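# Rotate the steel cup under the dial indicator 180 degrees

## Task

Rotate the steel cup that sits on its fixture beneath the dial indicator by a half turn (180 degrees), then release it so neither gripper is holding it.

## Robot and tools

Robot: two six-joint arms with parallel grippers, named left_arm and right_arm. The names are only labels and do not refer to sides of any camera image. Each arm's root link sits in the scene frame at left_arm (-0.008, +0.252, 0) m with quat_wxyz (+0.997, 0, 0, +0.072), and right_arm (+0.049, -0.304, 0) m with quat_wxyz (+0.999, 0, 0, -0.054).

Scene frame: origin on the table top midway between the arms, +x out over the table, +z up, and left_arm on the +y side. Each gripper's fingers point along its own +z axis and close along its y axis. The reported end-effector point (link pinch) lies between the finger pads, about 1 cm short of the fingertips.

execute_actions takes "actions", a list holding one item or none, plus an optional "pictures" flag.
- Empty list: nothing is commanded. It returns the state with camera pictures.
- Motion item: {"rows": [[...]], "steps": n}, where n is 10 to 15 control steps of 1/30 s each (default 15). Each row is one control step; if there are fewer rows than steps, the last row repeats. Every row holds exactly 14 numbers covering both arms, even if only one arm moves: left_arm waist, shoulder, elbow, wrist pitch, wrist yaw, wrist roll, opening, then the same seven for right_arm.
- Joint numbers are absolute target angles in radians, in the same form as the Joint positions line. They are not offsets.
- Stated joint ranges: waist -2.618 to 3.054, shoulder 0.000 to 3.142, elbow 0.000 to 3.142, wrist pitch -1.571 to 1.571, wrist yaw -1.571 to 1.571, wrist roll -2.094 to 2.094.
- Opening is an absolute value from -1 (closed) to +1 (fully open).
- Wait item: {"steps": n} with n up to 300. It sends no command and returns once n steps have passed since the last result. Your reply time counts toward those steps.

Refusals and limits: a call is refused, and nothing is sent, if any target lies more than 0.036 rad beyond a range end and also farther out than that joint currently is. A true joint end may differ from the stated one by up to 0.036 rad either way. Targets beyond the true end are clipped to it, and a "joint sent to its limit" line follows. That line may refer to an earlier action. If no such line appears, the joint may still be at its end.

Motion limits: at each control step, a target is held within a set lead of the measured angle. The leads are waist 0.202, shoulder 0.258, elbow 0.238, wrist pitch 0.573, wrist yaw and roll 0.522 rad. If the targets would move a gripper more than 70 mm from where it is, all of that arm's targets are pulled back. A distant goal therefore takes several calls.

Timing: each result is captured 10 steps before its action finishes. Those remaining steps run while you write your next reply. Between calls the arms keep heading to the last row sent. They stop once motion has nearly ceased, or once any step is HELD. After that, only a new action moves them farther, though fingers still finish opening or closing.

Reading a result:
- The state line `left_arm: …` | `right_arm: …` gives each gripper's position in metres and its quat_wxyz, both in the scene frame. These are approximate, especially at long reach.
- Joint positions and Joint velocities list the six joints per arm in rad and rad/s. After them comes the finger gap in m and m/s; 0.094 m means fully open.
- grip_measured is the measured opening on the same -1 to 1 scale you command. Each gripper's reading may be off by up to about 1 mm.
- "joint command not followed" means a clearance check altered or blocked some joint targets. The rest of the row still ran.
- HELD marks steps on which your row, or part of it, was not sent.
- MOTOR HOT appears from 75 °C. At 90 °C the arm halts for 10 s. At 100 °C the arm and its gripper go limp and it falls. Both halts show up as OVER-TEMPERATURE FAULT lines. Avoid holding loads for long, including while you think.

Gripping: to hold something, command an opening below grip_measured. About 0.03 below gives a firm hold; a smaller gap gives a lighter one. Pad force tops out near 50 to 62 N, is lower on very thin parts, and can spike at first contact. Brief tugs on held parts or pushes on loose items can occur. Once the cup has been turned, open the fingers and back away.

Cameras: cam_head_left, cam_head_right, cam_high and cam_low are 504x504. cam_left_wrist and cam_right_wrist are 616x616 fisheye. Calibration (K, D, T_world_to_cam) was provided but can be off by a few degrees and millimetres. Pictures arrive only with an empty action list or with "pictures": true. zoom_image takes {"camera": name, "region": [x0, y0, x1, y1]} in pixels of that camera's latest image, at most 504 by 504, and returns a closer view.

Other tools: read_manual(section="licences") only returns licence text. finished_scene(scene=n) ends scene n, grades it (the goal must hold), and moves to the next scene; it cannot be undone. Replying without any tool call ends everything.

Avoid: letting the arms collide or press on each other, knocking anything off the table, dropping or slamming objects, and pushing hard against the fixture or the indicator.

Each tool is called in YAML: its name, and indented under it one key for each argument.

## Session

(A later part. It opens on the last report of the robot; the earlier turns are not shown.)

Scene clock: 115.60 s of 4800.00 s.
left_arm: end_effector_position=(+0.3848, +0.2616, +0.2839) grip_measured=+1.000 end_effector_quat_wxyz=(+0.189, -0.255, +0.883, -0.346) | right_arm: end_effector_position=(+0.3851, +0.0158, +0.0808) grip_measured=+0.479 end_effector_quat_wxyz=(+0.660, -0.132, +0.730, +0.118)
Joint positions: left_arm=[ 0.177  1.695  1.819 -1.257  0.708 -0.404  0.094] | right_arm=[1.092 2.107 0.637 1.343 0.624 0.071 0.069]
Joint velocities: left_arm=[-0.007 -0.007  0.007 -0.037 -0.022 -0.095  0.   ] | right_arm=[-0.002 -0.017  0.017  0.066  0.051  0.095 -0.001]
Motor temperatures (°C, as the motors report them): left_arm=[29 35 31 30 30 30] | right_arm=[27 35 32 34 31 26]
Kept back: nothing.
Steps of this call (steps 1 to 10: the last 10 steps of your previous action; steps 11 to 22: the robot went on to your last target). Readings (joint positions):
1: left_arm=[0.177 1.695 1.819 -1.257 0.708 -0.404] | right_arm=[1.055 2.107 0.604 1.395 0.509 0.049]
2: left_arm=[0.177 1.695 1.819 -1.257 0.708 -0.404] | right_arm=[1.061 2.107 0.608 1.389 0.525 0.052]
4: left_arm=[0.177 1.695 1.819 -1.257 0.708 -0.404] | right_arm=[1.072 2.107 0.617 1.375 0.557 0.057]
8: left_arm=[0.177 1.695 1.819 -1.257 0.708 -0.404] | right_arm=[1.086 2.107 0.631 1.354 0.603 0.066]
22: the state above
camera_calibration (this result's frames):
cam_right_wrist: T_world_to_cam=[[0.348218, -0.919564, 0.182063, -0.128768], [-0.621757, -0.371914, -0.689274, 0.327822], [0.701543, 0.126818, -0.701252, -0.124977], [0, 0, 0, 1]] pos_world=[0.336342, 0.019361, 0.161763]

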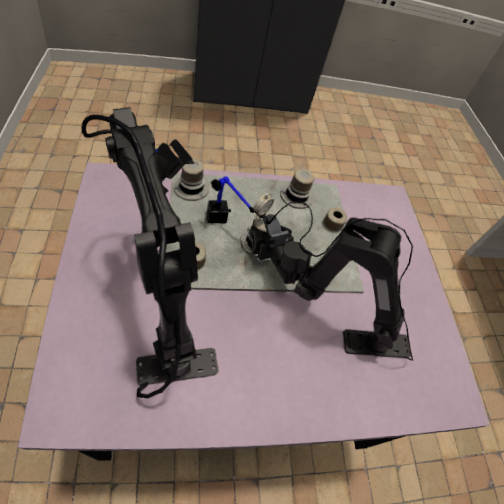

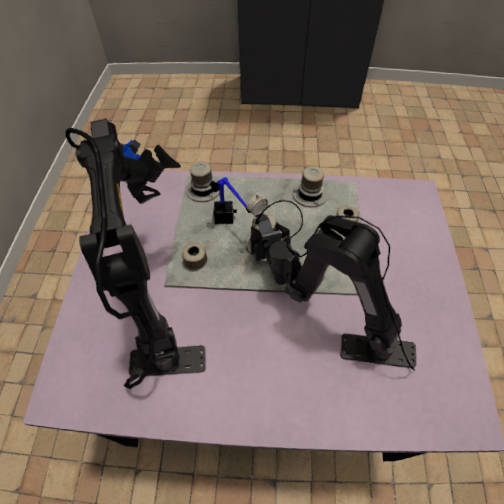

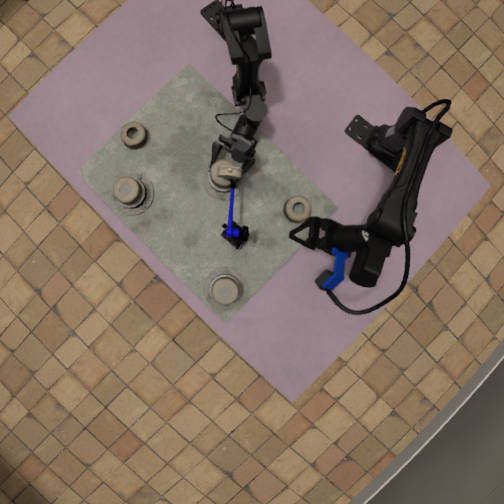

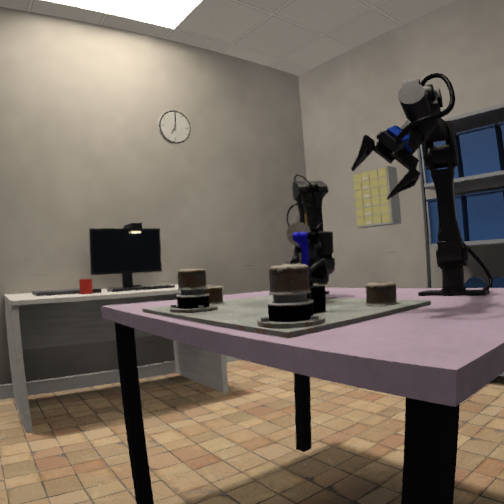

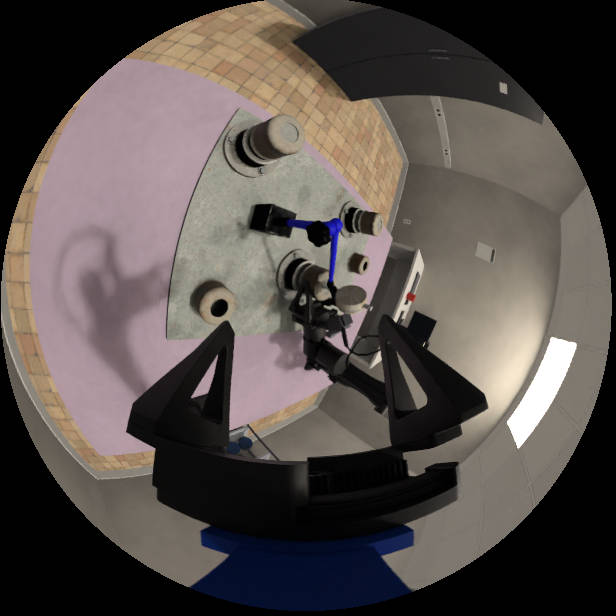

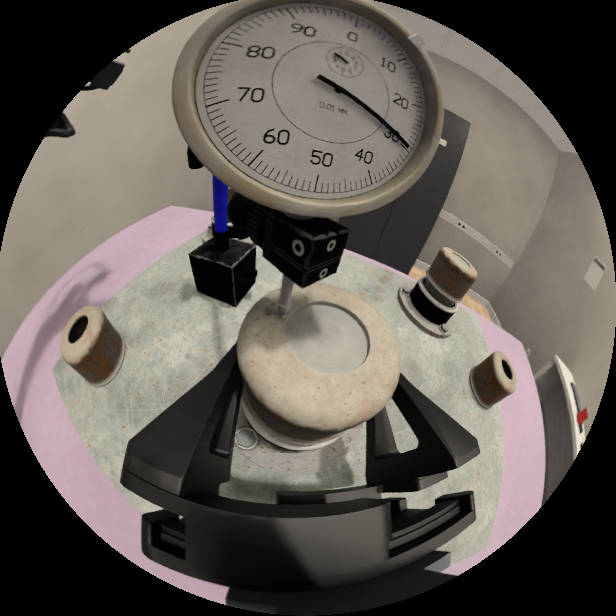

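execute_actions:
  actions:
    - {"rows": [ [0.177,1.695,1.819,-1.257,0.708,-0.404,1, 1.1020,2.105,0.6480,1.3280,0.6400,0.0830,0.447], [0.177,1.695,1.819,-1.257,0.708,-0.404,1, 1.0970,2.105,0.6460,1.3340,0.6320,0.0780,0.447], [0.177,1.695,1.819,-1.257,0.708,-0.404,1, 1.0930,2.105,0.6450,1.3390,0.6260,0.0740,0.447], [0.177,1.695,1.819,-1.257,0.708,-0.404,1, 1.0920,2.105,0.6450,1.3400,0.6240,0.0730,0.50], [0.177,1.695,1.819,-1.257,0.708,-0.404,1, 1.0920,2.105,0.6450,1.3400,0.6240,0.0730,0.58], [0.177,1.695,1.819,-1.257,0.708,-0.404,1, 1.0920,2.105,0.6450,1.3400,0.6240,0.0730,0.68], [0.177,1.695,1.819,-1.257,0.708,-0.404,1, 1.0920,2.105,0.6450,1.3400,0.6240,0.0730,0.78], [0.177,1.695,1.819,-1.257,0.708,-0.404,1, 1.0920,2.105,0.6450,1.3400,0.6240,0.0730,0.88], [0.177,1.695,1.819,-1.257,0.708,-0.404,1, 1.0920,2.105,0.6450,1.3400,0.6240,0.0730,0.96], [0.177,1.695,1.819,-1.257,0.708,-0.404,1, 1.0920,2.105,0.6450,1.3400,0.6240,0.0730,1], [0.177,1.695,1.819,-1.257,0.708,-0.404,1, 1.0920,2.105,0.6450,1.3460,0.6240,0.0730,1], [0.177,1.695,1.819,-1.257,0.708,-0.404,1, 1.0920,2.105,0.6450,1.3520,0.6200,0.0710,1], [0.177,1.695,1.819,-1.257,0.708,-0.404,1, 1.0900,2.105,0.6420,1.3613,0.6116,0.0690,1], [0.177,1.695,1.819,-1.257,0.708,-0.404,1, 1.0870,2.105,0.6380,1.3662,0.6016,0.0670,1], [0.177,1.695,1.819,-1.257,0.708,-0.404,1, 1.0848,2.105,0.6347,1.3721,0.5891,0.0646,1] ], "steps": 15}

execute_actions:
  actions:
    - {"rows": [ [0.177,1.695,1.819,-1.257,0.708,-0.404,1, 1.0817,2.105,0.6315,1.3802,0.5714,0.0613,1], [0.177,1.695,1.819,-1.257,0.708,-0.404,1, 1.0777,2.105,0.6278,1.3891,0.5511,0.0576,1], [0.177,1.695,1.819,-1.257,0.708,-0.404,1, 1.0721,2.105,0.6225,1.3998,0.5255,0.0533,1], [0.177,1.695,1.819,-1.257,0.708,-0.404,1, 1.0655,2.105,0.6167,1.4099,0.4997,0.0491,1], [0.177,1.695,1.819,-1.257,0.708,-0.404,1, 1.0571,2.105,0.6097,1.4195,0.4737,0.0451,1], [0.177,1.695,1.819,-1.257,0.708,-0.404,1, 1.0485,2.105,0.6030,1.4285,0.4475,0.0413,1], [0.177,1.695,1.819,-1.257,0.708,-0.404,1, 1.0398,2.105,0.5966,1.4370,0.4212,0.0377,1], [0.177,1.695,1.819,-1.257,0.708,-0.404,1, 1.0308,2.105,0.5905,1.4450,0.3946,0.0343,1], [0.177,1.695,1.819,-1.257,0.708,-0.404,1, 1.0218,2.105,0.5848,1.4524,0.3679,0.0310,1], [0.177,1.695,1.819,-1.257,0.708,-0.404,1, 1.0125,2.105,0.5793,1.4593,0.3410,0.0279,1], [0.177,1.695,1.819,-1.257,0.708,-0.404,1, 1.0031,2.105,0.5742,1.4656,0.3139,0.0249,1], [0.177,1.695,1.819,-1.257,0.708,-0.404,1, 0.9935,2.105,0.5694,1.4715,0.2867,0.0221,1], [0.177,1.695,1.819,-1.257,0.708,-0.404,1, 0.9837,2.105,0.5649,1.4768,0.2594,0.0193,1], [0.177,1.695,1.819,-1.257,0.708,-0.404,1, 0.9738,2.105,0.5608,1.4816,0.2319,0.0167,1], [0.177,1.695,1.819,-1.257,0.708,-0.404,1, 0.9638,2.105,0.5570,1.4859,0.2044,0.0141,1] ], "steps": 15}

execute_actions:
  actions:
    - {"rows": [ [0.177,1.695,1.819,-1.257,0.708,-0.404,1, 0.9537,2.105,0.5535,1.4897,0.1767,0.0116,1], [0.177,1.695,1.819,-1.257,0.708,-0.404,1, 0.9435,2.105,0.5504,1.4930,0.1490,0.0091,1], [0.177,1.695,1.819,-1.257,0.708,-0.404,1, 0.9332,2.105,0.5477,1.4958,0.1213,0.0067,1], [0.177,1.695,1.819,-1.257,0.708,-0.404,1, 0.9228,2.105,0.5453,1.4981,0.0934,0.0044,1], [0.177,1.695,1.819,-1.257,0.708,-0.404,1, 0.9124,2.105,0.5432,1.4999,0.0655,0.0021,1], [0.177,1.695,1.819,-1.257,0.708,-0.404,1, 0.9019,2.105,0.5415,1.5012,0.0375,-0.0002,1], [0.177,1.695,1.819,-1.257,0.708,-0.404,1, 0.8913,2.105,0.5402,1.5021,0.0095,-0.0024,1], [0.177,1.695,1.819,-1.257,0.708,-0.404,1, 0.8807,2.105,0.5392,1.5024,-0.0185,-0.0047,1], [0.177,1.695,1.819,-1.257,0.708,-0.404,1, 0.8701,2.105,0.5385,1.5023,-0.0465,-0.0069,1], [0.177,1.695,1.819,-1.257,0.708,-0.404,1, 0.8595,2.105,0.5382,1.4957,-0.0745,-0.0092,1], [0.177,1.695,1.819,-1.257,0.708,-0.404,1, 0.8488,2.105,0.5443,1.4827,-0.1025,-0.0114,1], [0.177,1.695,1.819,-1.257,0.708,-0.404,1, 0.8382,2.105,0.5507,1.4712,-0.1304,-0.0138,1], [0.177,1.695,1.819,-1.257,0.708,-0.404,1, 0.8276,2.105,0.5565,1.4611,-0.1583,-0.0161,1], [0.177,1.695,1.819,-1.257,0.708,-0.404,1, 0.8170,2.105,0.5576,1.4586,-0.1861,-0.0185,1], [0.177,1.695,1.819,-1.257,0.708,-0.404,1, 0.8065,2.105,0.5591,1.4556,-0.2139,-0.0210,1] ], "steps": 15}

execute_actions:
  actions:
    - {"rows": [ [0.177,1.695,1.819,-1.257,0.708,-0.404,1, 0.7960,2.105,0.5609,1.4520,-0.2415,-0.0236,1], [0.177,1.695,1.819,-1.257,0.708,-0.404,1, 0.7856,2.105,0.5631,1.4479,-0.2691,-0.0261,1], [0.177,1.695,1.819,-1.257,0.708,-0.404,1, 0.7753,2.105,0.5656,1.4434,-0.2966,-0.0287,1], [0.177,1.695,1.819,-1.257,0.708,-0.404,1, 0.7650,2.105,0.5685,1.4383,-0.3240,-0.0314,1], [0.177,1.695,1.819,-1.257,0.708,-0.404,1, 0.7549,2.105,0.5717,1.4328,-0.3513,-0.0342,1], [0.177,1.695,1.819,-1.257,0.708,-0.404,1, 0.7448,2.107,0.5753,1.4268,-0.3785,-0.0371,1], [0.177,1.695,1.819,-1.257,0.708,-0.404,1, 0.7349,2.110,0.5792,1.4202,-0.4055,-0.0403,1], [0.177,1.695,1.819,-1.257,0.708,-0.404,1, 0.7250,2.115,0.5834,1.4130,-0.4324,-0.0435,1], [0.177,1.695,1.819,-1.257,0.708,-0.404,1, 0.7154,2.120,0.5880,1.4056,-0.4591,-0.0468,1], [0.177,1.695,1.819,-1.257,0.708,-0.404,1, 0.7058,2.125,0.5929,1.3974,-0.4857,-0.0503,1], [0.177,1.695,1.819,-1.257,0.708,-0.404,1, 0.6964,2.130,0.5981,1.3888,-0.5121,-0.0539,1], [0.177,1.695,1.819,-1.257,0.708,-0.404,1, 0.6872,2.134,0.6036,1.3852,-0.5383,-0.0565,1], [0.177,1.695,1.819,-1.257,0.708,-0.404,1, 0.6781,2.137,0.6095,1.3809,-0.5643,-0.0592,1], [0.177,1.695,1.819,-1.257,0.708,-0.404,1, 0.6693,2.1404,0.6157,1.3765,-0.5902,-0.0619,1], [0.177,1.695,1.819,-1.257,0.708,-0.404,1, 0.6605,2.1438,0.6221,1.3715,-0.6159,-0.0647,1] ], "steps": 15}

execute_actions:
  actions:
    - {"rows": [ [0.177,1.695,1.819,-1.257,0.708,-0.404,1, 0.6520,2.1468,0.6289,1.3659,-0.6413,-0.0675,1], [0.177,1.695,1.819,-1.257,0.708,-0.404,1, 0.6436,2.1497,0.6360,1.3599,-0.6666,-0.0704,1], [0.177,1.695,1.819,-1.257,0.708,-0.404,1, 0.6355,2.1516,0.6433,1.3533,-0.6916,-0.0735,1], [0.177,1.695,1.819,-1.257,0.708,-0.404,1, 0.6275,2.1535,0.6510,1.3465,-0.7165,-0.0767,1], [0.177,1.695,1.819,-1.257,0.708,-0.404,1, 0.6197,2.1554,0.6589,1.3391,-0.7412,-0.0800,1], [0.177,1.695,1.819,-1.257,0.708,-0.404,1, 0.6121,2.1574,0.6671,1.3313,-0.7657,-0.0835,1], [0.177,1.695,1.819,-1.257,0.708,-0.404,1, 0.6047,2.1593,0.6755,1.3230,-0.7899,-0.0871,1], [0.177,1.695,1.819,-1.257,0.708,-0.404,1, 0.5976,2.1612,0.6843,1.3143,-0.8140,-0.0908,1], [0.177,1.695,1.819,-1.257,0.708,-0.404,1, 0.5906,2.1631,0.6932,1.3049,-0.8378,-0.0949,1], [0.177,1.695,1.819,-1.257,0.708,-0.404,1, 0.5839,2.1656,0.7024,1.2948,-0.8614,-0.0992,1], [0.177,1.695,1.819,-1.257,0.708,-0.404,1, 0.5773,2.1680,0.7119,1.2844,-0.8848,-0.1037,1], [0.177,1.695,1.819,-1.257,0.708,-0.404,1, 0.5710,2.1704,0.7216,1.2734,-0.9079,-0.1086,1], [0.177,1.695,1.819,-1.257,0.708,-0.404,1, 0.5648,2.1728,0.7316,1.2620,-0.9309,-0.1137,1], [0.177,1.695,1.819,-1.257,0.708,-0.404,1, 0.5589,2.1752,0.7418,1.2498,-0.9536,-0.1191,1], [0.177,1.695,1.819,-1.257,0.708,-0.404,1, 0.5532,2.1777,0.7523,1.2369,-0.9761,-0.1248,1] ], "steps": 15}

execute_actions:
  actions:
    - {"rows": [ [0.177,1.695,1.819,-1.257,0.708,-0.404,1, 0.5477,2.1801,0.7630,1.2234,-0.9984,-0.1311,1], [0.177,1.695,1.819,-1.257,0.708,-0.404,1, 0.5424,2.1825,0.7739,1.2093,-1.0205,-0.1378,1], [0.177,1.695,1.819,-1.257,0.708,-0.404,1, 0.5373,2.1854,0.7851,1.1960,-1.0402,-0.1441,1], [0.177,1.695,1.819,-1.257,0.708,-0.404,1, 0.5324,2.1883,0.7964,1.1850,-1.0554,-0.1495,1], [0.177,1.695,1.819,-1.257,0.708,-0.404,1, 0.5282,2.1910,0.8069,1.1754,-1.0683,-0.1542,1], [0.177,1.695,1.819,-1.257,0.708,-0.404,1, 0.5250,2.1930,0.8152,1.1689,-1.0768,-0.1575,1], [0.177,1.695,1.819,-1.257,0.708,-0.404,1, 0.5223,2.1948,0.8223,1.1639,-1.0833,-0.1599,1], [0.177,1.695,1.819,-1.257,0.708,-0.404,1, 0.5206,2.1959,0.8272,1.1623,-1.0854,-0.1607,1], [0.177,1.695,1.819,-1.257,0.708,-0.404,1, 0.5193,2.1968,0.8308,1.1623,-1.0854,-0.1607,1], [0.177,1.695,1.819,-1.257,0.708,-0.404,1, 0.5189,2.1971,0.8320,1.1623,-1.0854,-0.1607,1] ], "steps": 12}

execute_actions:
  actions:
    - {"steps": 22}
  pictures: true

Scene clock: 166.60 s of 4800.00 s.
left_arm: end_effector_position=(+0.3848, +0.2616, +0.2839) grip_measured=+1.000 end_effector_quat_wxyz=(+0.189, -0.255, +0.883, -0.346) | right_arm: end_effector_position=(+0.3851, +0.0159, +0.0808) grip_measured=+0.551 end_effector_quat_wxyz=(+0.660, -0.133, +0.730, +0.118)
Joint positions: left_arm=[ 0.177  1.695  1.819 -1.257  0.708 -0.404  0.094] | right_arm=[1.092 2.107 0.637 1.343 0.624 0.071 0.073]
Joint velocities: left_arm=[-0.002 -0.002  0.002 -0.007 -0.037 -0.007  0.   ] | right_arm=[0.007 0.007 0.017 0.051 0.037 0.007 0.054]
Motor temperatures (°C, as the motors report them): left_arm=[29 36 32 31 30 30] | right_arm=[27 37 33 35 31 26]
Steps of this call (steps 1 to 15: the robot went on to your last target; steps 16 to 90: nothing new was sent; then 47.83 s passed at rest; steps 91 to 95: the first 5 steps of this action). Readings (joint positions):
91: left_arm=[0.177 1.695 1.819 -1.257 0.708 -0.404] | right_arm=[1.092 2.107 0.637 1.343 0.624 0.071]
92: left_arm=[0.177 1.695 1.819 -1.257 0.708 -0.404] | right_arm=[1.092 2.107 0.637 1.343 0.624 0.071]
94: left_arm=[0.177 1.695 1.819 -1.257 0.708 -0.404] | right_arm=[1.092 2.107 0.637 1.343 0.624 0.071]
95: the state above

Scene clock: 167.10 s of 4800.00 s.
left_arm: end_effector_position=(+0.3848, +0.2616, +0.2839) grip_measured=+1.000 end_effector_quat_wxyz=(+0.189, -0.255, +0.883, -0.346) | right_arm: end_effector_position=(+0.3831, +0.0249, +0.0863) grip_measured=+1.000 end_effector_quat_wxyz=(+0.662, -0.149, +0.720, +0.145)
Joint positions: left_arm=[ 0.177  1.695  1.819 -1.257  0.708 -0.404  0.094] | right_arm=[1.084 2.107 0.636 1.374 0.554 0.062 0.094]
Joint velocities: left_arm=[ 0.007  0.002  0.012 -0.022 -0.051  0.007  0.   ] | right_arm=[-0.159  0.002 -0.066  0.286 -0.52  -0.051  0.   ]
Motor temperatures (°C, as the motors report them): left_arm=[29 36 32 31 30 30] | right_arm=[27 37 33 35 31 26]
Steps of this call (steps 1 to 10: the last 10 steps of your previous action; steps 11 to 15: the first 5 steps of this action). Readings (joint positions):
11: left_arm=[0.177 1.695 1.819 -1.257 0.708 -0.404] | right_arm=[1.092 2.107 0.637 1.350 0.611 0.070]
12: left_arm=[0.177 1.695 1.819 -1.257 0.708 -0.404] | right_arm=[1.092 2.107 0.637 1.355 0.601 0.069]
14: left_arm=[0.177 1.695 1.819 -1.257 0.708 -0.404] | right_arm=[1.089 2.107 0.637 1.366 0.572 0.064]
15: the state above

Scene clock: 167.60 s of 4800.00 s.
left_arm: end_effector_position=(+0.3848, +0.2616, +0.2839) grip_measured=+1.000 end_effector_quat_wxyz=(+0.189, -0.255, +0.883, -0.346) | right_arm: end_effector_position=(+0.3862, +0.0188, +0.0837) grip_measured=+1.000 end_effector_quat_wxyz=(+0.645, -0.231, +0.695, +0.216)
Joint positions: left_arm=[ 0.177  1.695  1.819 -1.257  0.708 -0.404  0.094] | right_arm=[0.94  2.107 0.562 1.47  0.187 0.017 0.094]
Joint velocities: left_arm=[-0.017  0.002  0.012  0.051  0.037  0.037  0.   ] | right_arm=[-0.291 -0.012 -0.056  0.11  -0.755 -0.139  0.   ]
Motor temperatures (°C, as the motors report them): left_arm=[29 36 32 31 30 30] | right_arm=[27 37 33 35 31 26]
Steps of this call (steps 1 to 10: the last 10 steps of your previous action; steps 11 to 15: the first 5 steps of this action). Readings (joint positions):
11: left_arm=[0.177 1.695 1.819 -1.257 0.708 -0.404] | right_arm=[0.981 2.107 0.574 1.452 0.295 0.028]
12: left_arm=[0.177 1.695 1.819 -1.257 0.708 -0.404] | right_arm=[0.971 2.107 0.570 1.458 0.269 0.025]
14: left_arm=[0.177 1.695 1.819 -1.257 0.708 -0.404] | right_arm=[0.951 2.107 0.564 1.467 0.215 0.020]
15: the state above

Scene clock: 168.10 s of 4800.00 s.
left_arm: end_effector_position=(+0.3848, +0.2616, +0.2839) grip_measured=+1.000 end_effector_quat_wxyz=(+0.189, -0.255, +0.883, -0.346) | right_arm: end_effector_position=(+0.3841, +0.0170, +0.0817) grip_measured=+1.000 end_effector_quat_wxyz=(+0.610, -0.320, +0.661, +0.296)
Joint positions: left_arm=[ 0.177  1.695  1.819 -1.257  0.708 -0.404  0.094] | right_arm=[ 0.783  2.107  0.554  1.471 -0.228 -0.018  0.094]
Joint velocities: left_arm=[ 0.007  0.007  0.002  0.007 -0.037  0.066  0.   ] | right_arm=[-0.291 -0.017  0.012 -0.154 -0.769 -0.066  0.   ]
Motor temperatures (°C, as the motors report them): left_arm=[29 36 32 31 30 30] | right_arm=[27 37 33 35 31 26]
Steps of this call (steps 1 to 10: the last 10 steps of your previous action; steps 11 to 15: the first 5 steps of this action). Readings (joint positions):
11: left_arm=[0.177 1.695 1.819 -1.257 0.708 -0.404] | right_arm=[0.824 2.107 0.554 1.480 -0.117 -0.009]
12: left_arm=[0.177 1.695 1.819 -1.257 0.708 -0.404] | right_arm=[0.814 2.107 0.554 1.479 -0.145 -0.011]
14: left_arm=[0.177 1.695 1.819 -1.257 0.708 -0.404] | right_arm=[0.793 2.107 0.554 1.474 -0.200 -0.016]
15: the state above

Scene clock: 168.60 s of 4800.00 s.
left_arm: end_effector_position=(+0.3848, +0.2616, +0.2839) grip_measured=+1.000 end_effector_quat_wxyz=(+0.189, -0.255, +0.883, -0.346) | right_arm: end_effector_position=(+0.3818, +0.0161, +0.0770) grip_measured=+1.000 end_effector_quat_wxyz=(+0.562, -0.405, +0.619, +0.372)
Joint positions: left_arm=[ 0.177  1.695  1.819 -1.257  0.708 -0.404  0.094] | right_arm=[ 0.643  2.131  0.627  1.39  -0.625 -0.062  0.094]
Joint velocities: left_arm=[-0.007  0.002 -0.022  0.007 -0.037 -0.022  0.   ] | right_arm=[-0.222  0.081  0.193 -0.227 -0.74  -0.081  0.   ]
Motor temperatures (°C, as the motors report them): left_arm=[29 36 32 31 30 30] | right_arm=[27 36 33 35 31 26]
Steps of this call (steps 1 to 10: the last 10 steps of your previous action; steps 11 to 15: the first 5 steps of this action). Readings (joint positions):
11: left_arm=[0.177 1.695 1.819 -1.257 0.708 -0.404] | right_arm=[0.677 2.115 0.600 1.415 -0.523 -0.050]
12: left_arm=[0.177 1.695 1.819 -1.257 0.708 -0.404] | right_arm=[0.669 2.120 0.607 1.410 -0.549 -0.054]
14: left_arm=[0.177 1.695 1.819 -1.257 0.708 -0.404] | right_arm=[0.652 2.128 0.620 1.397 -0.600 -0.059]
15: the state above

Scene clock: 169.00 s of 4800.00 s.
left_arm: end_effector_position=(+0.3848, +0.2616, +0.2839) grip_measured=+1.000 end_effector_quat_wxyz=(+0.189, -0.255, +0.883, -0.346) | right_arm: end_effector_position=(+0.3813, +0.0168, +0.0814) grip_measured=+1.000 end_effector_quat_wxyz=(+0.525, -0.467, +0.568, +0.429)
Joint positions: left_arm=[ 0.177  1.695  1.819 -1.257  0.708 -0.404  0.094] | right_arm=[ 0.563  2.157  0.737  1.285 -0.915 -0.11   0.094]
Joint velocities: left_arm=[ 0.002 -0.012  0.002  0.037 -0.081 -0.037  0.   ] | right_arm=[-0.164  0.066  0.3   -0.256 -0.652 -0.154  0.   ]
Motor temperatures (°C, as the motors report them): left_arm=[29 36 32 31 30 30] | right_arm=[27 36 33 35 31 26]
Steps of this call (steps 1 to 10: the last 10 steps of your previous action; steps 11 to 12: the first 2 steps of this action). Readings (joint positions):
11: left_arm=[0.177 1.695 1.819 -1.257 0.708 -0.404] | right_arm=[0.568 2.154 0.726 1.296 -0.892 -0.105]
12: the state above

Scene clock: 169.73 s of 4800.00 s.
left_arm: end_effector_position=(+0.3848, +0.2616, +0.2839) grip_measured=+1.000 end_effector_quat_wxyz=(+0.189, -0.255, +0.883, -0.346) | right_arm: end_effector_position=(+0.3791, +0.0166, +0.0822) grip_measured=+1.000 end_effector_quat_wxyz=(-0.497, +0.502, -0.537, -0.461)
Joint positions: left_arm=[ 0.177  1.695  1.819 -1.257  0.708 -0.404  0.094] | right_arm=[ 0.529  2.174  0.813  1.191 -1.073 -0.155  0.094]
Joint velocities: left_arm=[ 0.007 -0.017 -0.012 -0.007  0.051  0.037  0.   ] | right_arm=[-0.002 -0.022 -0.002 -0.037 -0.022 -0.022  0.   ]
Motor temperatures (°C, as the motors report them): left_arm=[29 36 32 31 30 30] | right_arm=[27 36 33 35 31 26]
Kept back: nothing.
Steps of this call (steps 1 to 10: the last 10 steps of your previous action; steps 11 to 22: the robot went on to your last target). Readings (joint positions):
1: left_arm=[0.177 1.695 1.819 -1.257 0.708 -0.404] | right_arm=[0.557 2.159 0.748 1.273 -0.937 -0.116]
2: left_arm=[0.177 1.695 1.819 -1.257 0.708 -0.404] | right_arm=[0.552 2.162 0.759 1.261 -0.958 -0.121]
4: left_arm=[0.177 1.695 1.819 -1.257 0.708 -0.404] | right_arm=[0.543 2.168 0.780 1.239 -0.995 -0.132]
8: left_arm=[0.177 1.695 1.819 -1.257 0.708 -0.404] | right_arm=[0.531 2.174 0.808 1.210 -1.041 -0.146]
22: the state above
camera_calibration (this result's frames):
cam_right_wrist: T_world_to_cam=[[0.980631, -0.067603, 0.183828, -0.380296], [0.083288, -0.705538, -0.703761, 0.0648251], [0.177274, 0.70544, -0.686242, 0.0680322], [0, 0, 0, 1]] pos_world=[0.355471, -0.0279653, 0.162217]

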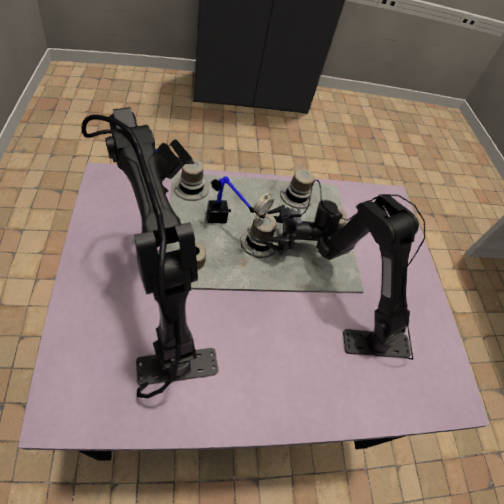

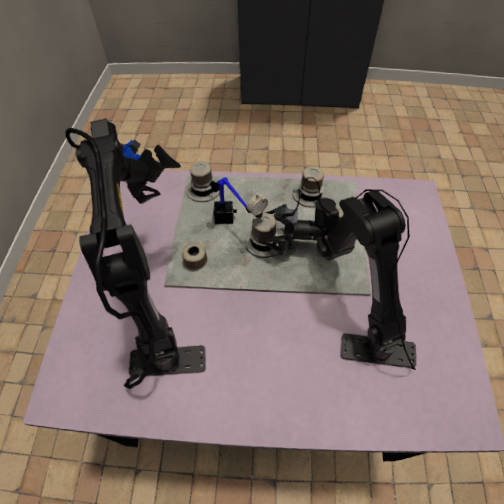

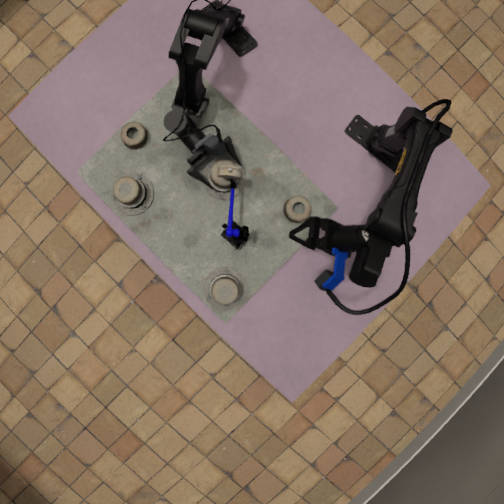

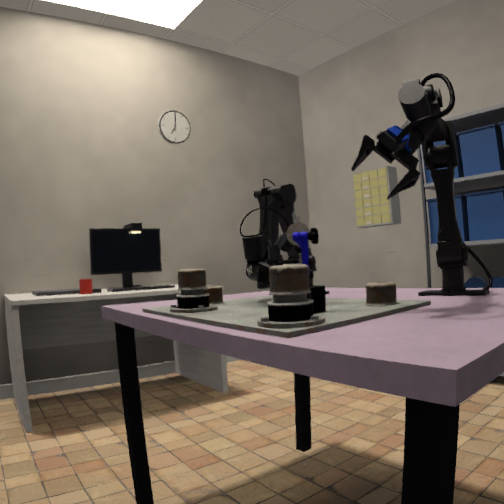

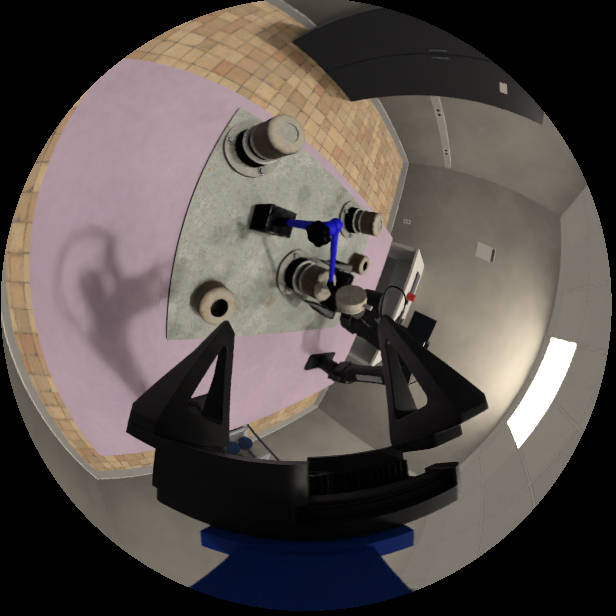

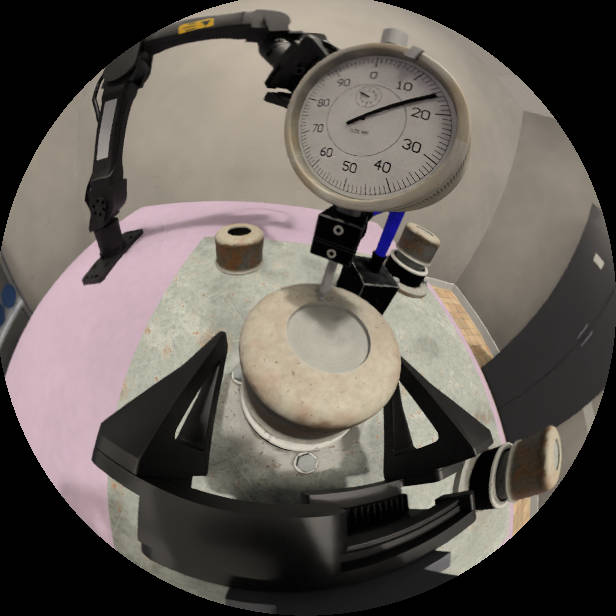

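execute_actions:
  actions:
    - {"rows": [ [0.177,1.695,1.819,-1.257,0.708,-0.404,1, 0.5210,2.1930,0.8290,1.1680,-1.0830,-0.1595,0.92], [0.177,1.695,1.819,-1.257,0.708,-0.404,1, 0.5230,2.1890,0.8260,1.1730,-1.0810,-0.1585,0.84], [0.177,1.695,1.819,-1.257,0.708,-0.404,1, 0.5250,2.1850,0.8230,1.1780,-1.0790,-0.1575,0.76], [0.177,1.695,1.819,-1.257,0.708,-0.404,1, 0.5270,2.1810,0.8200,1.1830,-1.0770,-0.1565,0.68], [0.177,1.695,1.819,-1.257,0.708,-0.404,1, 0.5290,2.1770,0.8170,1.1870,-1.0750,-0.1555,0.61], [0.177,1.695,1.819,-1.257,0.708,-0.404,1, 0.5290,2.1740,0.8150,1.1890,-1.0730,-0.1545,0.56], [0.177,1.695,1.819,-1.257,0.708,-0.404,1, 0.5290,2.1740,0.8150,1.1890,-1.0730,-0.1545,0.53], [0.177,1.695,1.819,-1.257,0.708,-0.404,1, 0.5290,2.1740,0.8150,1.1890,-1.0730,-0.1545,0.51], [0.177,1.695,1.819,-1.257,0.708,-0.404,1, 0.5290,2.1740,0.8150,1.1890,-1.0730,-0.1545,0.495], [0.177,1.695,1.819,-1.257,0.708,-0.404,1, 0.5290,2.1740,0.8150,1.1890,-1.0730,-0.1545,0.485], [0.177,1.695,1.819,-1.257,0.708,-0.404,1, 0.5290,2.1740,0.8150,1.1890,-1.0730,-0.1545,0.475], [0.177,1.695,1.819,-1.257,0.708,-0.404,1, 0.5290,2.1740,0.8150,1.1890,-1.0730,-0.1545,0.465], [0.177,1.695,1.819,-1.257,0.708,-0.404,1, 0.5290,2.1740,0.8150,1.1890,-1.0730,-0.1545,0.455], [0.177,1.695,1.819,-1.257,0.708,-0.404,1, 0.5290,2.1740,0.8150,1.1890,-1.0730,-0.1545,0.447], [0.177,1.695,1.819,-1.257,0.708,-0.404,1, 0.5290,2.1740,0.8150,1.1890,-1.0730,-0.1545,0.447] ], "steps": 15}

execute_actions:
  actions:
    - {"steps": 16}
  pictures: true

Scene clock: 175.30 s of 4800.00 s.
left_arm: end_effector_position=(+0.3848, +0.2616, +0.2839) grip_measured=+1.000 end_effector_quat_wxyz=(+0.189, -0.255, +0.883, -0.346) | right_arm: end_effector_position=(+0.3789, +0.0166, +0.0821) grip_measured=+0.645 end_effector_quat_wxyz=(-0.497, +0.503, -0.537, -0.461)
Joint positions: left_arm=[ 0.177  1.695  1.819 -1.257  0.708 -0.404  0.094] | right_arm=[ 0.529  2.174  0.813  1.19  -1.074 -0.156  0.077]
Joint velocities: left_arm=[ 0.002 -0.007 -0.007 -0.037  0.037  0.007  0.   ] | right_arm=[-0.017 -0.007 -0.002  0.022 -0.051  0.037 -0.065]
Motor temperatures (°C, as the motors report them): left_arm=[29 36 32 31 30 30] | right_arm=[27 36 33 35 31 26]
Steps of this call (steps 1 to 15: the robot went on to your last target; steps 16 to 90: nothing new was sent; then 2.40 s passed at rest; steps 91 to 95: the first 5 steps of this action). Readings (joint positions):
91: left_arm=[0.177 1.695 1.819 -1.257 0.708 -0.404] | right_arm=[0.529 2.174 0.813 1.190 -1.074 -0.156]
92: left_arm=[0.177 1.695 1.819 -1.257 0.708 -0.404] | right_arm=[0.529 2.174 0.813 1.190 -1.074 -0.156]
94: left_arm=[0.177 1.695 1.819 -1.257 0.708 -0.404] | right_arm=[0.529 2.174 0.813 1.190 -1.074 -0.156]
95: the state above

Scene clock: 175.83 s of 4800.00 s.
left_arm: end_effector_position=(+0.3848, +0.2616, +0.2839) grip_measured=+1.000 end_effector_quat_wxyz=(+0.189, -0.255, +0.883, -0.346) | right_arm: end_effector_position=(+0.3795, +0.0166, +0.0820) grip_measured=+0.478 end_effector_quat_wxyz=(-0.497, +0.502, -0.538, -0.460)
Joint positions: left_arm=[ 0.177  1.695  1.819 -1.257  0.708 -0.404  0.094] | right_arm=[ 0.529  2.174  0.813  1.19  -1.071 -0.156  0.069]
Joint velocities: left_arm=[-0.007  0.022  0.002 -0.066 -0.037  0.051  0.   ] | right_arm=[-0.012  0.007 -0.022 -0.051 -0.051  0.051  0.   ]
Motor temperatures (°C, as the motors report them): left_arm=[29 36 32 31 30 30] | right_arm=[27 36 33 35 31 26]
Kept back: nothing.
Steps of this call (steps 1 to 10: the last 10 steps of your previous action; steps 11 to 15: the robot went on to your last target; step 16: nothing new was sent). Readings (joint positions):
1: left_arm=[0.177 1.695 1.819 -1.257 0.708 -0.404] | right_arm=[0.529 2.174 0.813 1.190 -1.074 -0.156]
2: left_arm=[0.177 1.695 1.819 -1.257 0.708 -0.404] | right_arm=[0.529 2.174 0.813 1.190 -1.074 -0.156]
4: left_arm=[0.177 1.695 1.819 -1.257 0.708 -0.404] | right_arm=[0.529 2.174 0.813 1.190 -1.071 -0.156]
8: left_arm=[0.177 1.695 1.819 -1.257 0.708 -0.404] | right_arm=[0.529 2.174 0.813 1.190 -1.071 -0.156]
16: the state above
All arms were judged still, so your last target was given up. Only a new action makes them travel on or press farther. Fingers that are still opening or closing keep moving.
camera_calibration (this result's frames):
cam_right_wrist: T_world_to_cam=[[0.980538, -0.0692984, 0.183691, -0.380504], [0.0818538, -0.706138, -0.703327, 0.0651731], [0.178451, 0.704675, -0.686723, 0.0674925], [0, 0, 0, 1]] pos_world=[0.35572, -0.0279073, 0.162082]

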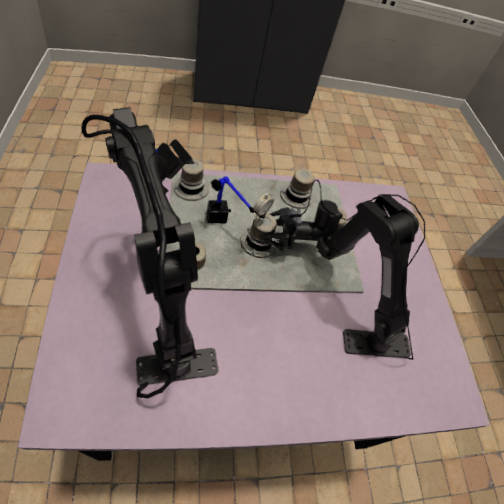

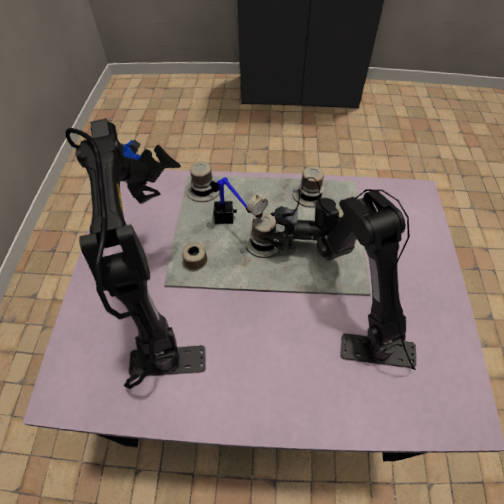

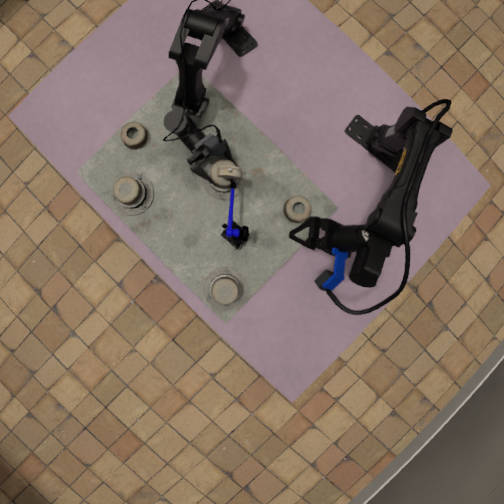

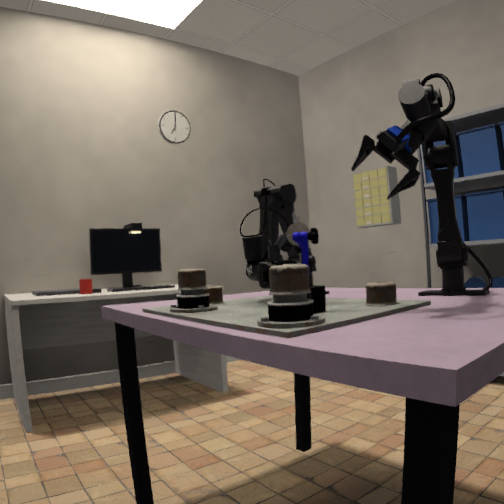

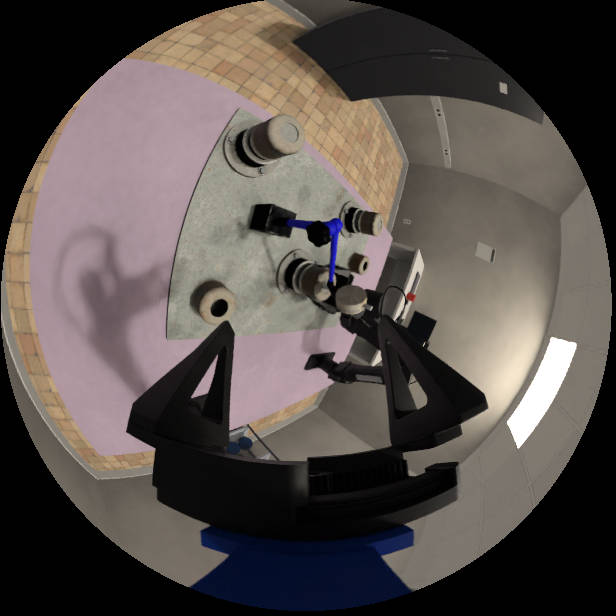

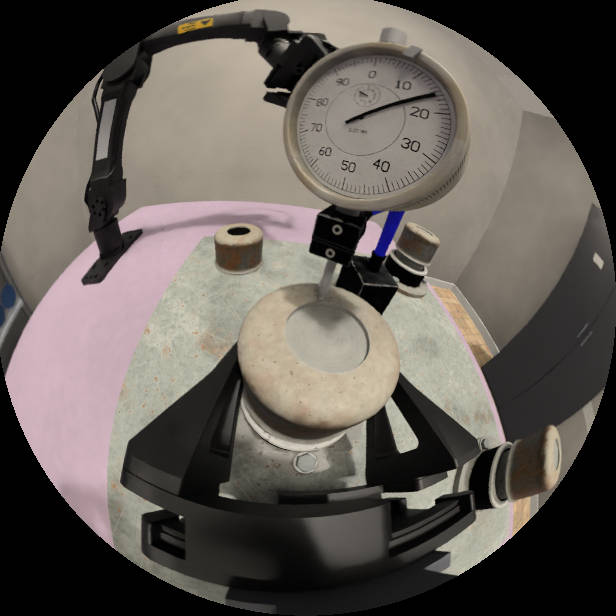

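execute_actions:
  actions:
    - {"rows": [ [0.177,1.695,1.819,-1.257,0.708,-0.404,1, 0.5320,2.1670,0.8110,1.1940,-1.0680,-0.1520,0.447], [0.177,1.695,1.819,-1.257,0.708,-0.404,1, 0.5350,2.1600,0.8080,1.1990,-1.0640,-0.1500,0.447], [0.177,1.695,1.819,-1.257,0.708,-0.404,1, 0.5375,2.1540,0.8050,1.2030,-1.0600,-0.1480,0.447], [0.177,1.695,1.819,-1.257,0.708,-0.404,1, 0.5395,2.1495,0.8025,1.2070,-1.0565,-0.1460,0.447], [0.177,1.695,1.819,-1.257,0.708,-0.404,1, 0.5412,2.1462,0.8004,1.2102,-1.0530,-0.1443,0.447], [0.177,1.695,1.819,-1.257,0.708,-0.404,1, 0.5425,2.1454,0.7967,1.2217,-1.0380,-0.1386,0.447], [0.177,1.695,1.819,-1.257,0.708,-0.404,1, 0.5442,2.1442,0.7919,1.2296,-1.0272,-0.1347,0.447], [0.177,1.695,1.819,-1.257,0.708,-0.404,1, 0.5465,2.1437,0.7860,1.2405,-1.0120,-0.1294,0.447], [0.177,1.695,1.819,-1.257,0.708,-0.404,1, 0.5496,2.1427,0.7778,1.2551,-0.9901,-0.1225,0.447], [0.177,1.695,1.819,-1.257,0.708,-0.404,1, 0.5534,2.1413,0.7684,1.2718,-0.9635,-0.1146,0.447], [0.177,1.695,1.819,-1.257,0.708,-0.404,1, 0.5583,2.1394,0.7571,1.2889,-0.9344,-0.1068,0.447], [0.177,1.695,1.819,-1.257,0.708,-0.404,1, 0.5634,2.1375,0.7459,1.3050,-0.9049,-0.0997,0.447], [0.177,1.695,1.819,-1.257,0.708,-0.404,1, 0.5687,2.1346,0.7350,1.3164,-0.8819,-0.0946,0.447], [0.177,1.695,1.819,-1.257,0.708,-0.404,1, 0.5742,2.1317,0.7243,1.3274,-0.8588,-0.0897,0.447], [0.177,1.695,1.819,-1.257,0.708,-0.404,1, 0.5799,2.1287,0.7138,1.3378,-0.8354,-0.0852,0.447] ], "steps": 15}

execute_actions:
  actions:
    - {"rows": [ [0.177,1.695,1.819,-1.257,0.708,-0.404,1, 0.5858,2.1258,0.7036,1.3479,-0.8118,-0.0809,0.447], [0.177,1.695,1.819,-1.257,0.708,-0.404,1, 0.5920,2.1229,0.6936,1.3573,-0.7880,-0.0768,0.447], [0.177,1.695,1.819,-1.257,0.708,-0.404,1, 0.5983,2.1200,0.6839,1.3660,-0.7639,-0.0731,0.447], [0.177,1.695,1.819,-1.257,0.708,-0.404,1, 0.6049,2.1171,0.6744,1.3743,-0.7397,-0.0695,0.447], [0.177,1.695,1.819,-1.257,0.708,-0.404,1, 0.6116,2.1141,0.6652,1.3821,-0.7152,-0.0660,0.447], [0.177,1.695,1.819,-1.257,0.708,-0.404,1, 0.6186,2.1112,0.6563,1.3895,-0.6910,-0.0627,0.447], [0.177,1.695,1.819,-1.257,0.708,-0.404,1, 0.6257,2.1083,0.6475,1.3963,-0.6666,-0.0595,0.447], [0.177,1.695,1.819,-1.257,0.708,-0.404,1, 0.6326,2.1054,0.6391,1.4029,-0.6416,-0.0564,0.447], [0.177,1.695,1.819,-1.257,0.708,-0.404,1, 0.6397,2.1024,0.6309,1.4089,-0.6163,-0.0535,0.447], [0.177,1.695,1.819,-1.257,0.708,-0.404,1, 0.6475,2.0995,0.6230,1.4145,-0.5909,-0.0507,0.447], [0.177,1.695,1.819,-1.257,0.708,-0.404,1, 0.6555,2.0966,0.6153,1.4195,-0.5652,-0.0479,0.447], [0.177,1.695,1.819,-1.257,0.708,-0.404,1, 0.6636,2.0937,0.6080,1.4239,-0.5393,-0.0452,0.447], [0.177,1.695,1.819,-1.257,0.708,-0.404,1, 0.6720,2.0908,0.6009,1.4273,-0.5185,-0.0430,0.447], [0.177,1.695,1.819,-1.257,0.708,-0.404,1, 0.6805,2.0878,0.5941,1.4296,-0.5028,-0.0415,0.447], [0.177,1.695,1.819,-1.257,0.708,-0.404,1, 0.6875,2.0855,0.5890,1.4314,-0.4897,-0.0402,0.447] ], "steps": 15}

execute_actions:
  actions:
    - {"rows": [ [0.177,1.695,1.819,-1.257,0.708,-0.404,1, 0.6928,2.0837,0.5852,1.4344,-0.4792,-0.0388,0.447], [0.177,1.695,1.819,-1.257,0.708,-0.404,1, 0.6972,2.0823,0.5821,1.4370,-0.4713,-0.0377,0.447], [0.177,1.695,1.819,-1.257,0.708,-0.404,1, 0.7008,2.0820,0.5797,1.4387,-0.4660,-0.0370,0.447], [0.177,1.695,1.819,-1.257,0.708,-0.404,1, 0.7036,2.0820,0.5780,1.4404,-0.4607,-0.0363,0.447], [0.177,1.695,1.819,-1.257,0.708,-0.404,1, 0.7054,2.0820,0.5768,1.4404,-0.4607,-0.0363,0.447], [0.177,1.695,1.819,-1.257,0.708,-0.404,1, 0.7072,2.0820,0.5756,1.4404,-0.4607,-0.0363,0.447] ], "steps": 10}

execute_actions:
  actions:
    - {"steps": 20}
  pictures: true

Scene clock: 182.53 s of 4800.00 s.
left_arm: end_effector_position=(+0.3848, +0.2616, +0.2839) grip_measured=+1.000 end_effector_quat_wxyz=(+0.189, -0.255, +0.883, -0.346) | right_arm: end_effector_position=(+0.3798, +0.0165, +0.0822) grip_measured=+0.478 end_effector_quat_wxyz=(-0.498, +0.502, -0.538, -0.459)
Joint positions: left_arm=[ 0.177  1.695  1.819 -1.257  0.708 -0.404  0.094] | right_arm=[ 0.529  2.174  0.813  1.191 -1.069 -0.156  0.069]
Joint velocities: left_arm=[ 0.007 -0.007  0.007 -0.066 -0.022  0.007  0.   ] | right_arm=[-0.012 -0.007 -0.002  0.022 -0.037  0.007 -0.001]
Motor temperatures (°C, as the motors report them): left_arm=[29 36 32 31 30 30] | right_arm=[27 37 33 35 31 26]
Steps of this call (steps 1 to 90: nothing new was sent; then 3.53 s passed at rest; steps 91 to 95: the first 5 steps of this action). Readings (joint positions):
91: left_arm=[0.177 1.695 1.819 -1.257 0.708 -0.404] | right_arm=[0.529 2.174 0.813 1.190 -1.071 -0.156]
92: left_arm=[0.177 1.695 1.819 -1.257 0.708 -0.404] | right_arm=[0.529 2.174 0.813 1.190 -1.070 -0.156]
94: left_arm=[0.177 1.695 1.819 -1.257 0.708 -0.404] | right_arm=[0.529 2.174 0.813 1.191 -1.070 -0.156]
95: the state above

Scene clock: 183.03 s of 4800.00 s.
left_arm: end_effector_position=(+0.3848, +0.2616, +0.2839) grip_measured=+1.000 end_effector_quat_wxyz=(+0.189, -0.255, +0.883, -0.346) | right_arm: end_effector_position=(+0.3806, +0.0170, +0.0818) grip_measured=+0.478 end_effector_quat_wxyz=(+0.540, -0.448, +0.582, +0.411)
Joint positions: left_arm=[ 0.177  1.695  1.819 -1.257  0.708 -0.404  0.094] | right_arm=[ 0.587  2.145  0.694  1.334 -0.824 -0.092  0.069]
Joint velocities: left_arm=[-0.012 -0.002  0.012 -0.007  0.022 -0.037  0.   ] | right_arm=[ 0.188 -0.076 -0.271  0.256  0.623  0.051  0.   ]
Motor temperatures (°C, as the motors report them): left_arm=[29 36 32 31 30 30] | right_arm=[27 37 33 35 31 26]
Steps of this call (steps 1 to 10: the last 10 steps of your previous action; steps 11 to 15: the first 5 steps of this action). Readings (joint positions):
11: left_arm=[0.177 1.695 1.819 -1.257 0.708 -0.404] | right_arm=[0.563 2.157 0.734 1.292 -0.916 -0.109]
12: left_arm=[0.177 1.695 1.819 -1.257 0.708 -0.404] | right_arm=[0.569 2.154 0.724 1.303 -0.893 -0.105]
14: left_arm=[0.177 1.695 1.819 -1.257 0.708 -0.404] | right_arm=[0.581 2.148 0.704 1.324 -0.847 -0.096]
15: the state above

Scene clock: 183.37 s of 4800.00 s.
left_arm: end_effector_position=(+0.3848, +0.2616, +0.2839) grip_measured=+1.000 end_effector_quat_wxyz=(+0.189, -0.255, +0.883, -0.346) | right_arm: end_effector_position=(+0.3810, +0.0170, +0.0815) grip_measured=+0.478 end_effector_quat_wxyz=(+0.571, -0.398, +0.620, +0.363)
Joint positions: left_arm=[ 0.177  1.695  1.819 -1.257  0.708 -0.404  0.094] | right_arm=[ 0.66   2.117  0.612  1.403 -0.582 -0.061  0.069]
Joint velocities: left_arm=[ 0.002  0.007 -0.002  0.051 -0.007  0.095  0.   ] | right_arm=[ 0.183 -0.085 -0.168  0.154  0.608  0.051 -0.001]
Motor temperatures (°C, as the motors report them): left_arm=[29 36 32 31 30 30] | right_arm=[27 37 33 35 31 26]
Kept back: the last 10 steps of this action.
Steps of this call (steps 1 to 10: the last 10 steps of your previous action). Readings (joint positions):
1: left_arm=[0.177 1.695 1.819 -1.257 0.708 -0.404] | right_arm=[0.594 2.142 0.685 1.343 -0.800 -0.088]
2: left_arm=[0.177 1.695 1.819 -1.257 0.708 -0.404] | right_arm=[0.601 2.139 0.676 1.352 -0.776 -0.084]
4: left_arm=[0.177 1.695 1.819 -1.257 0.708 -0.404] | right_arm=[0.615 2.134 0.658 1.367 -0.728 -0.078]
8: left_arm=[0.177 1.695 1.819 -1.257 0.708 -0.404] | right_arm=[0.645 2.122 0.626 1.393 -0.629 -0.066]
10: the state above

Scene clock: 184.03 s of 4800.00 s.
left_arm: end_effector_position=(+0.3848, +0.2616, +0.2839) grip_measured=+1.000 end_effector_quat_wxyz=(+0.189, -0.255, +0.883, -0.346) | right_arm: end_effector_position=(+0.3816, +0.0170, +0.0816) grip_measured=+0.478 end_effector_quat_wxyz=(+0.584, -0.376, +0.633, +0.342)
Joint positions: left_arm=[ 0.177  1.695  1.819 -1.257  0.708 -0.404  0.094] | right_arm=[ 0.695  2.109  0.587  1.426 -0.477 -0.05   0.069]
Joint velocities: left_arm=[-0.002 -0.027  0.007  0.066  0.051  0.022  0.   ] | right_arm=[ 0.007 -0.017 -0.002  0.051 -0.037 -0.081 -0.001]
Motor temperatures (°C, as the motors report them): left_arm=[29 36 32 31 30 30] | right_arm=[27 37 33 35 31 26]
Kept back: nothing.
Steps of this call (steps 1 to 10: the last 10 steps of your previous action; steps 11 to 20: the robot went on to your last target). Readings (joint positions):
1: left_arm=[0.177 1.695 1.819 -1.257 0.708 -0.404] | right_arm=[0.667 2.114 0.607 1.407 -0.562 -0.059]
2: left_arm=[0.177 1.695 1.819 -1.257 0.708 -0.404] | right_arm=[0.673 2.112 0.602 1.410 -0.543 -0.057]
4: left_arm=[0.177 1.695 1.819 -1.257 0.708 -0.404] | right_arm=[0.683 2.110 0.595 1.416 -0.515 -0.055]
8: left_arm=[0.177 1.695 1.819 -1.257 0.708 -0.404] | right_arm=[0.692 2.109 0.589 1.424 -0.486 -0.051]
20: the state above
camera_calibration (this result's frames):
cam_right_wrist: T_world_to_cam=[[0.861374, -0.473121, 0.18491, -0.330238], [-0.22172, -0.67769, -0.701125, 0.180146], [0.457029, 0.562932, -0.688645, -0.037223], [0, 0, 0, 1]] pos_world=[0.341412, -0.0132058, 0.161736]

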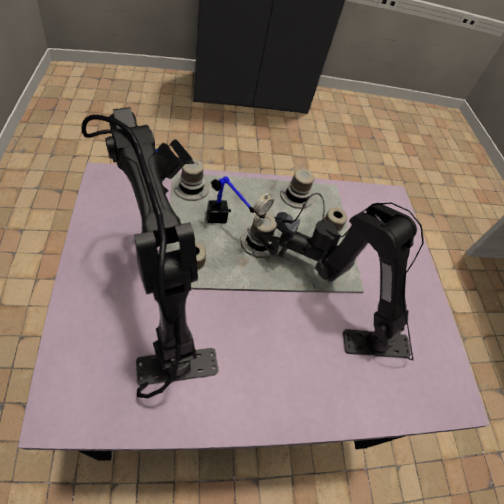

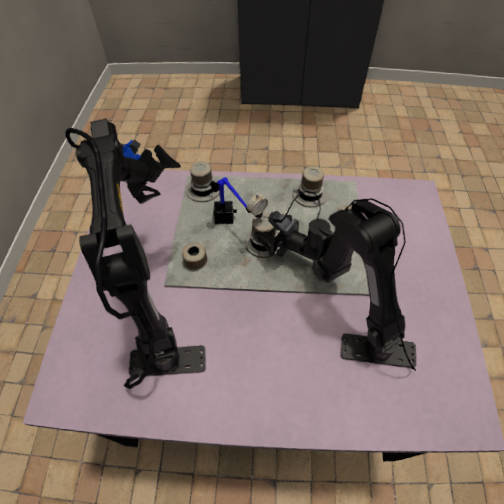

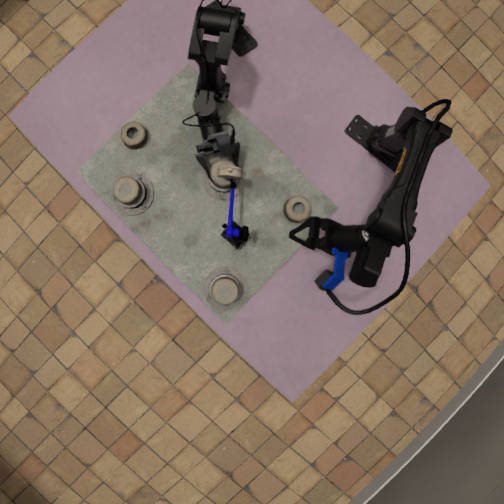

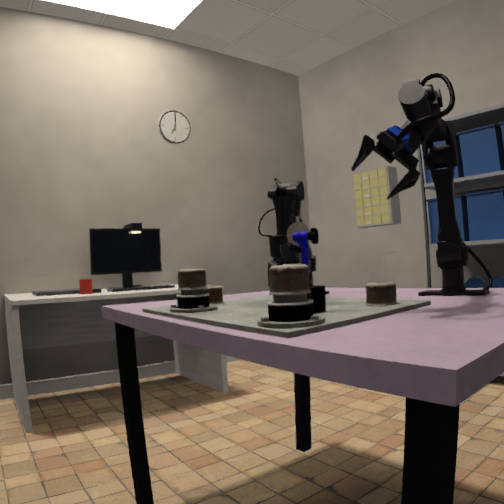

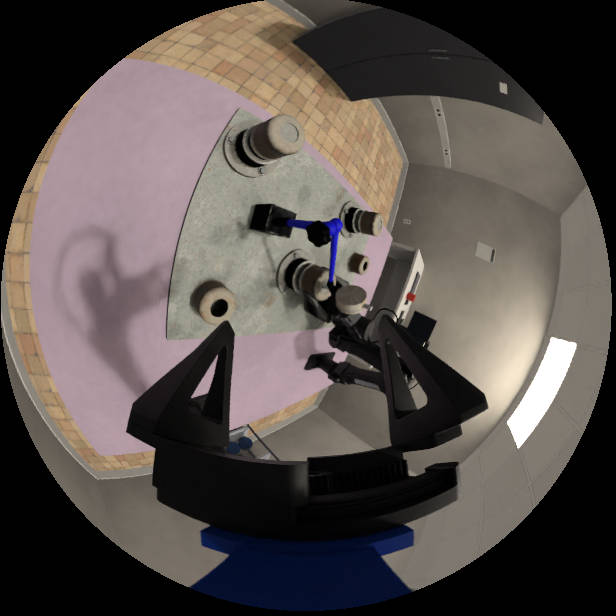

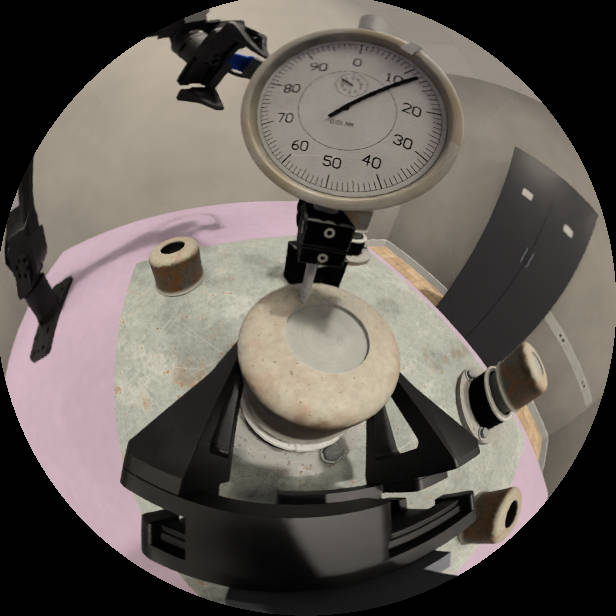

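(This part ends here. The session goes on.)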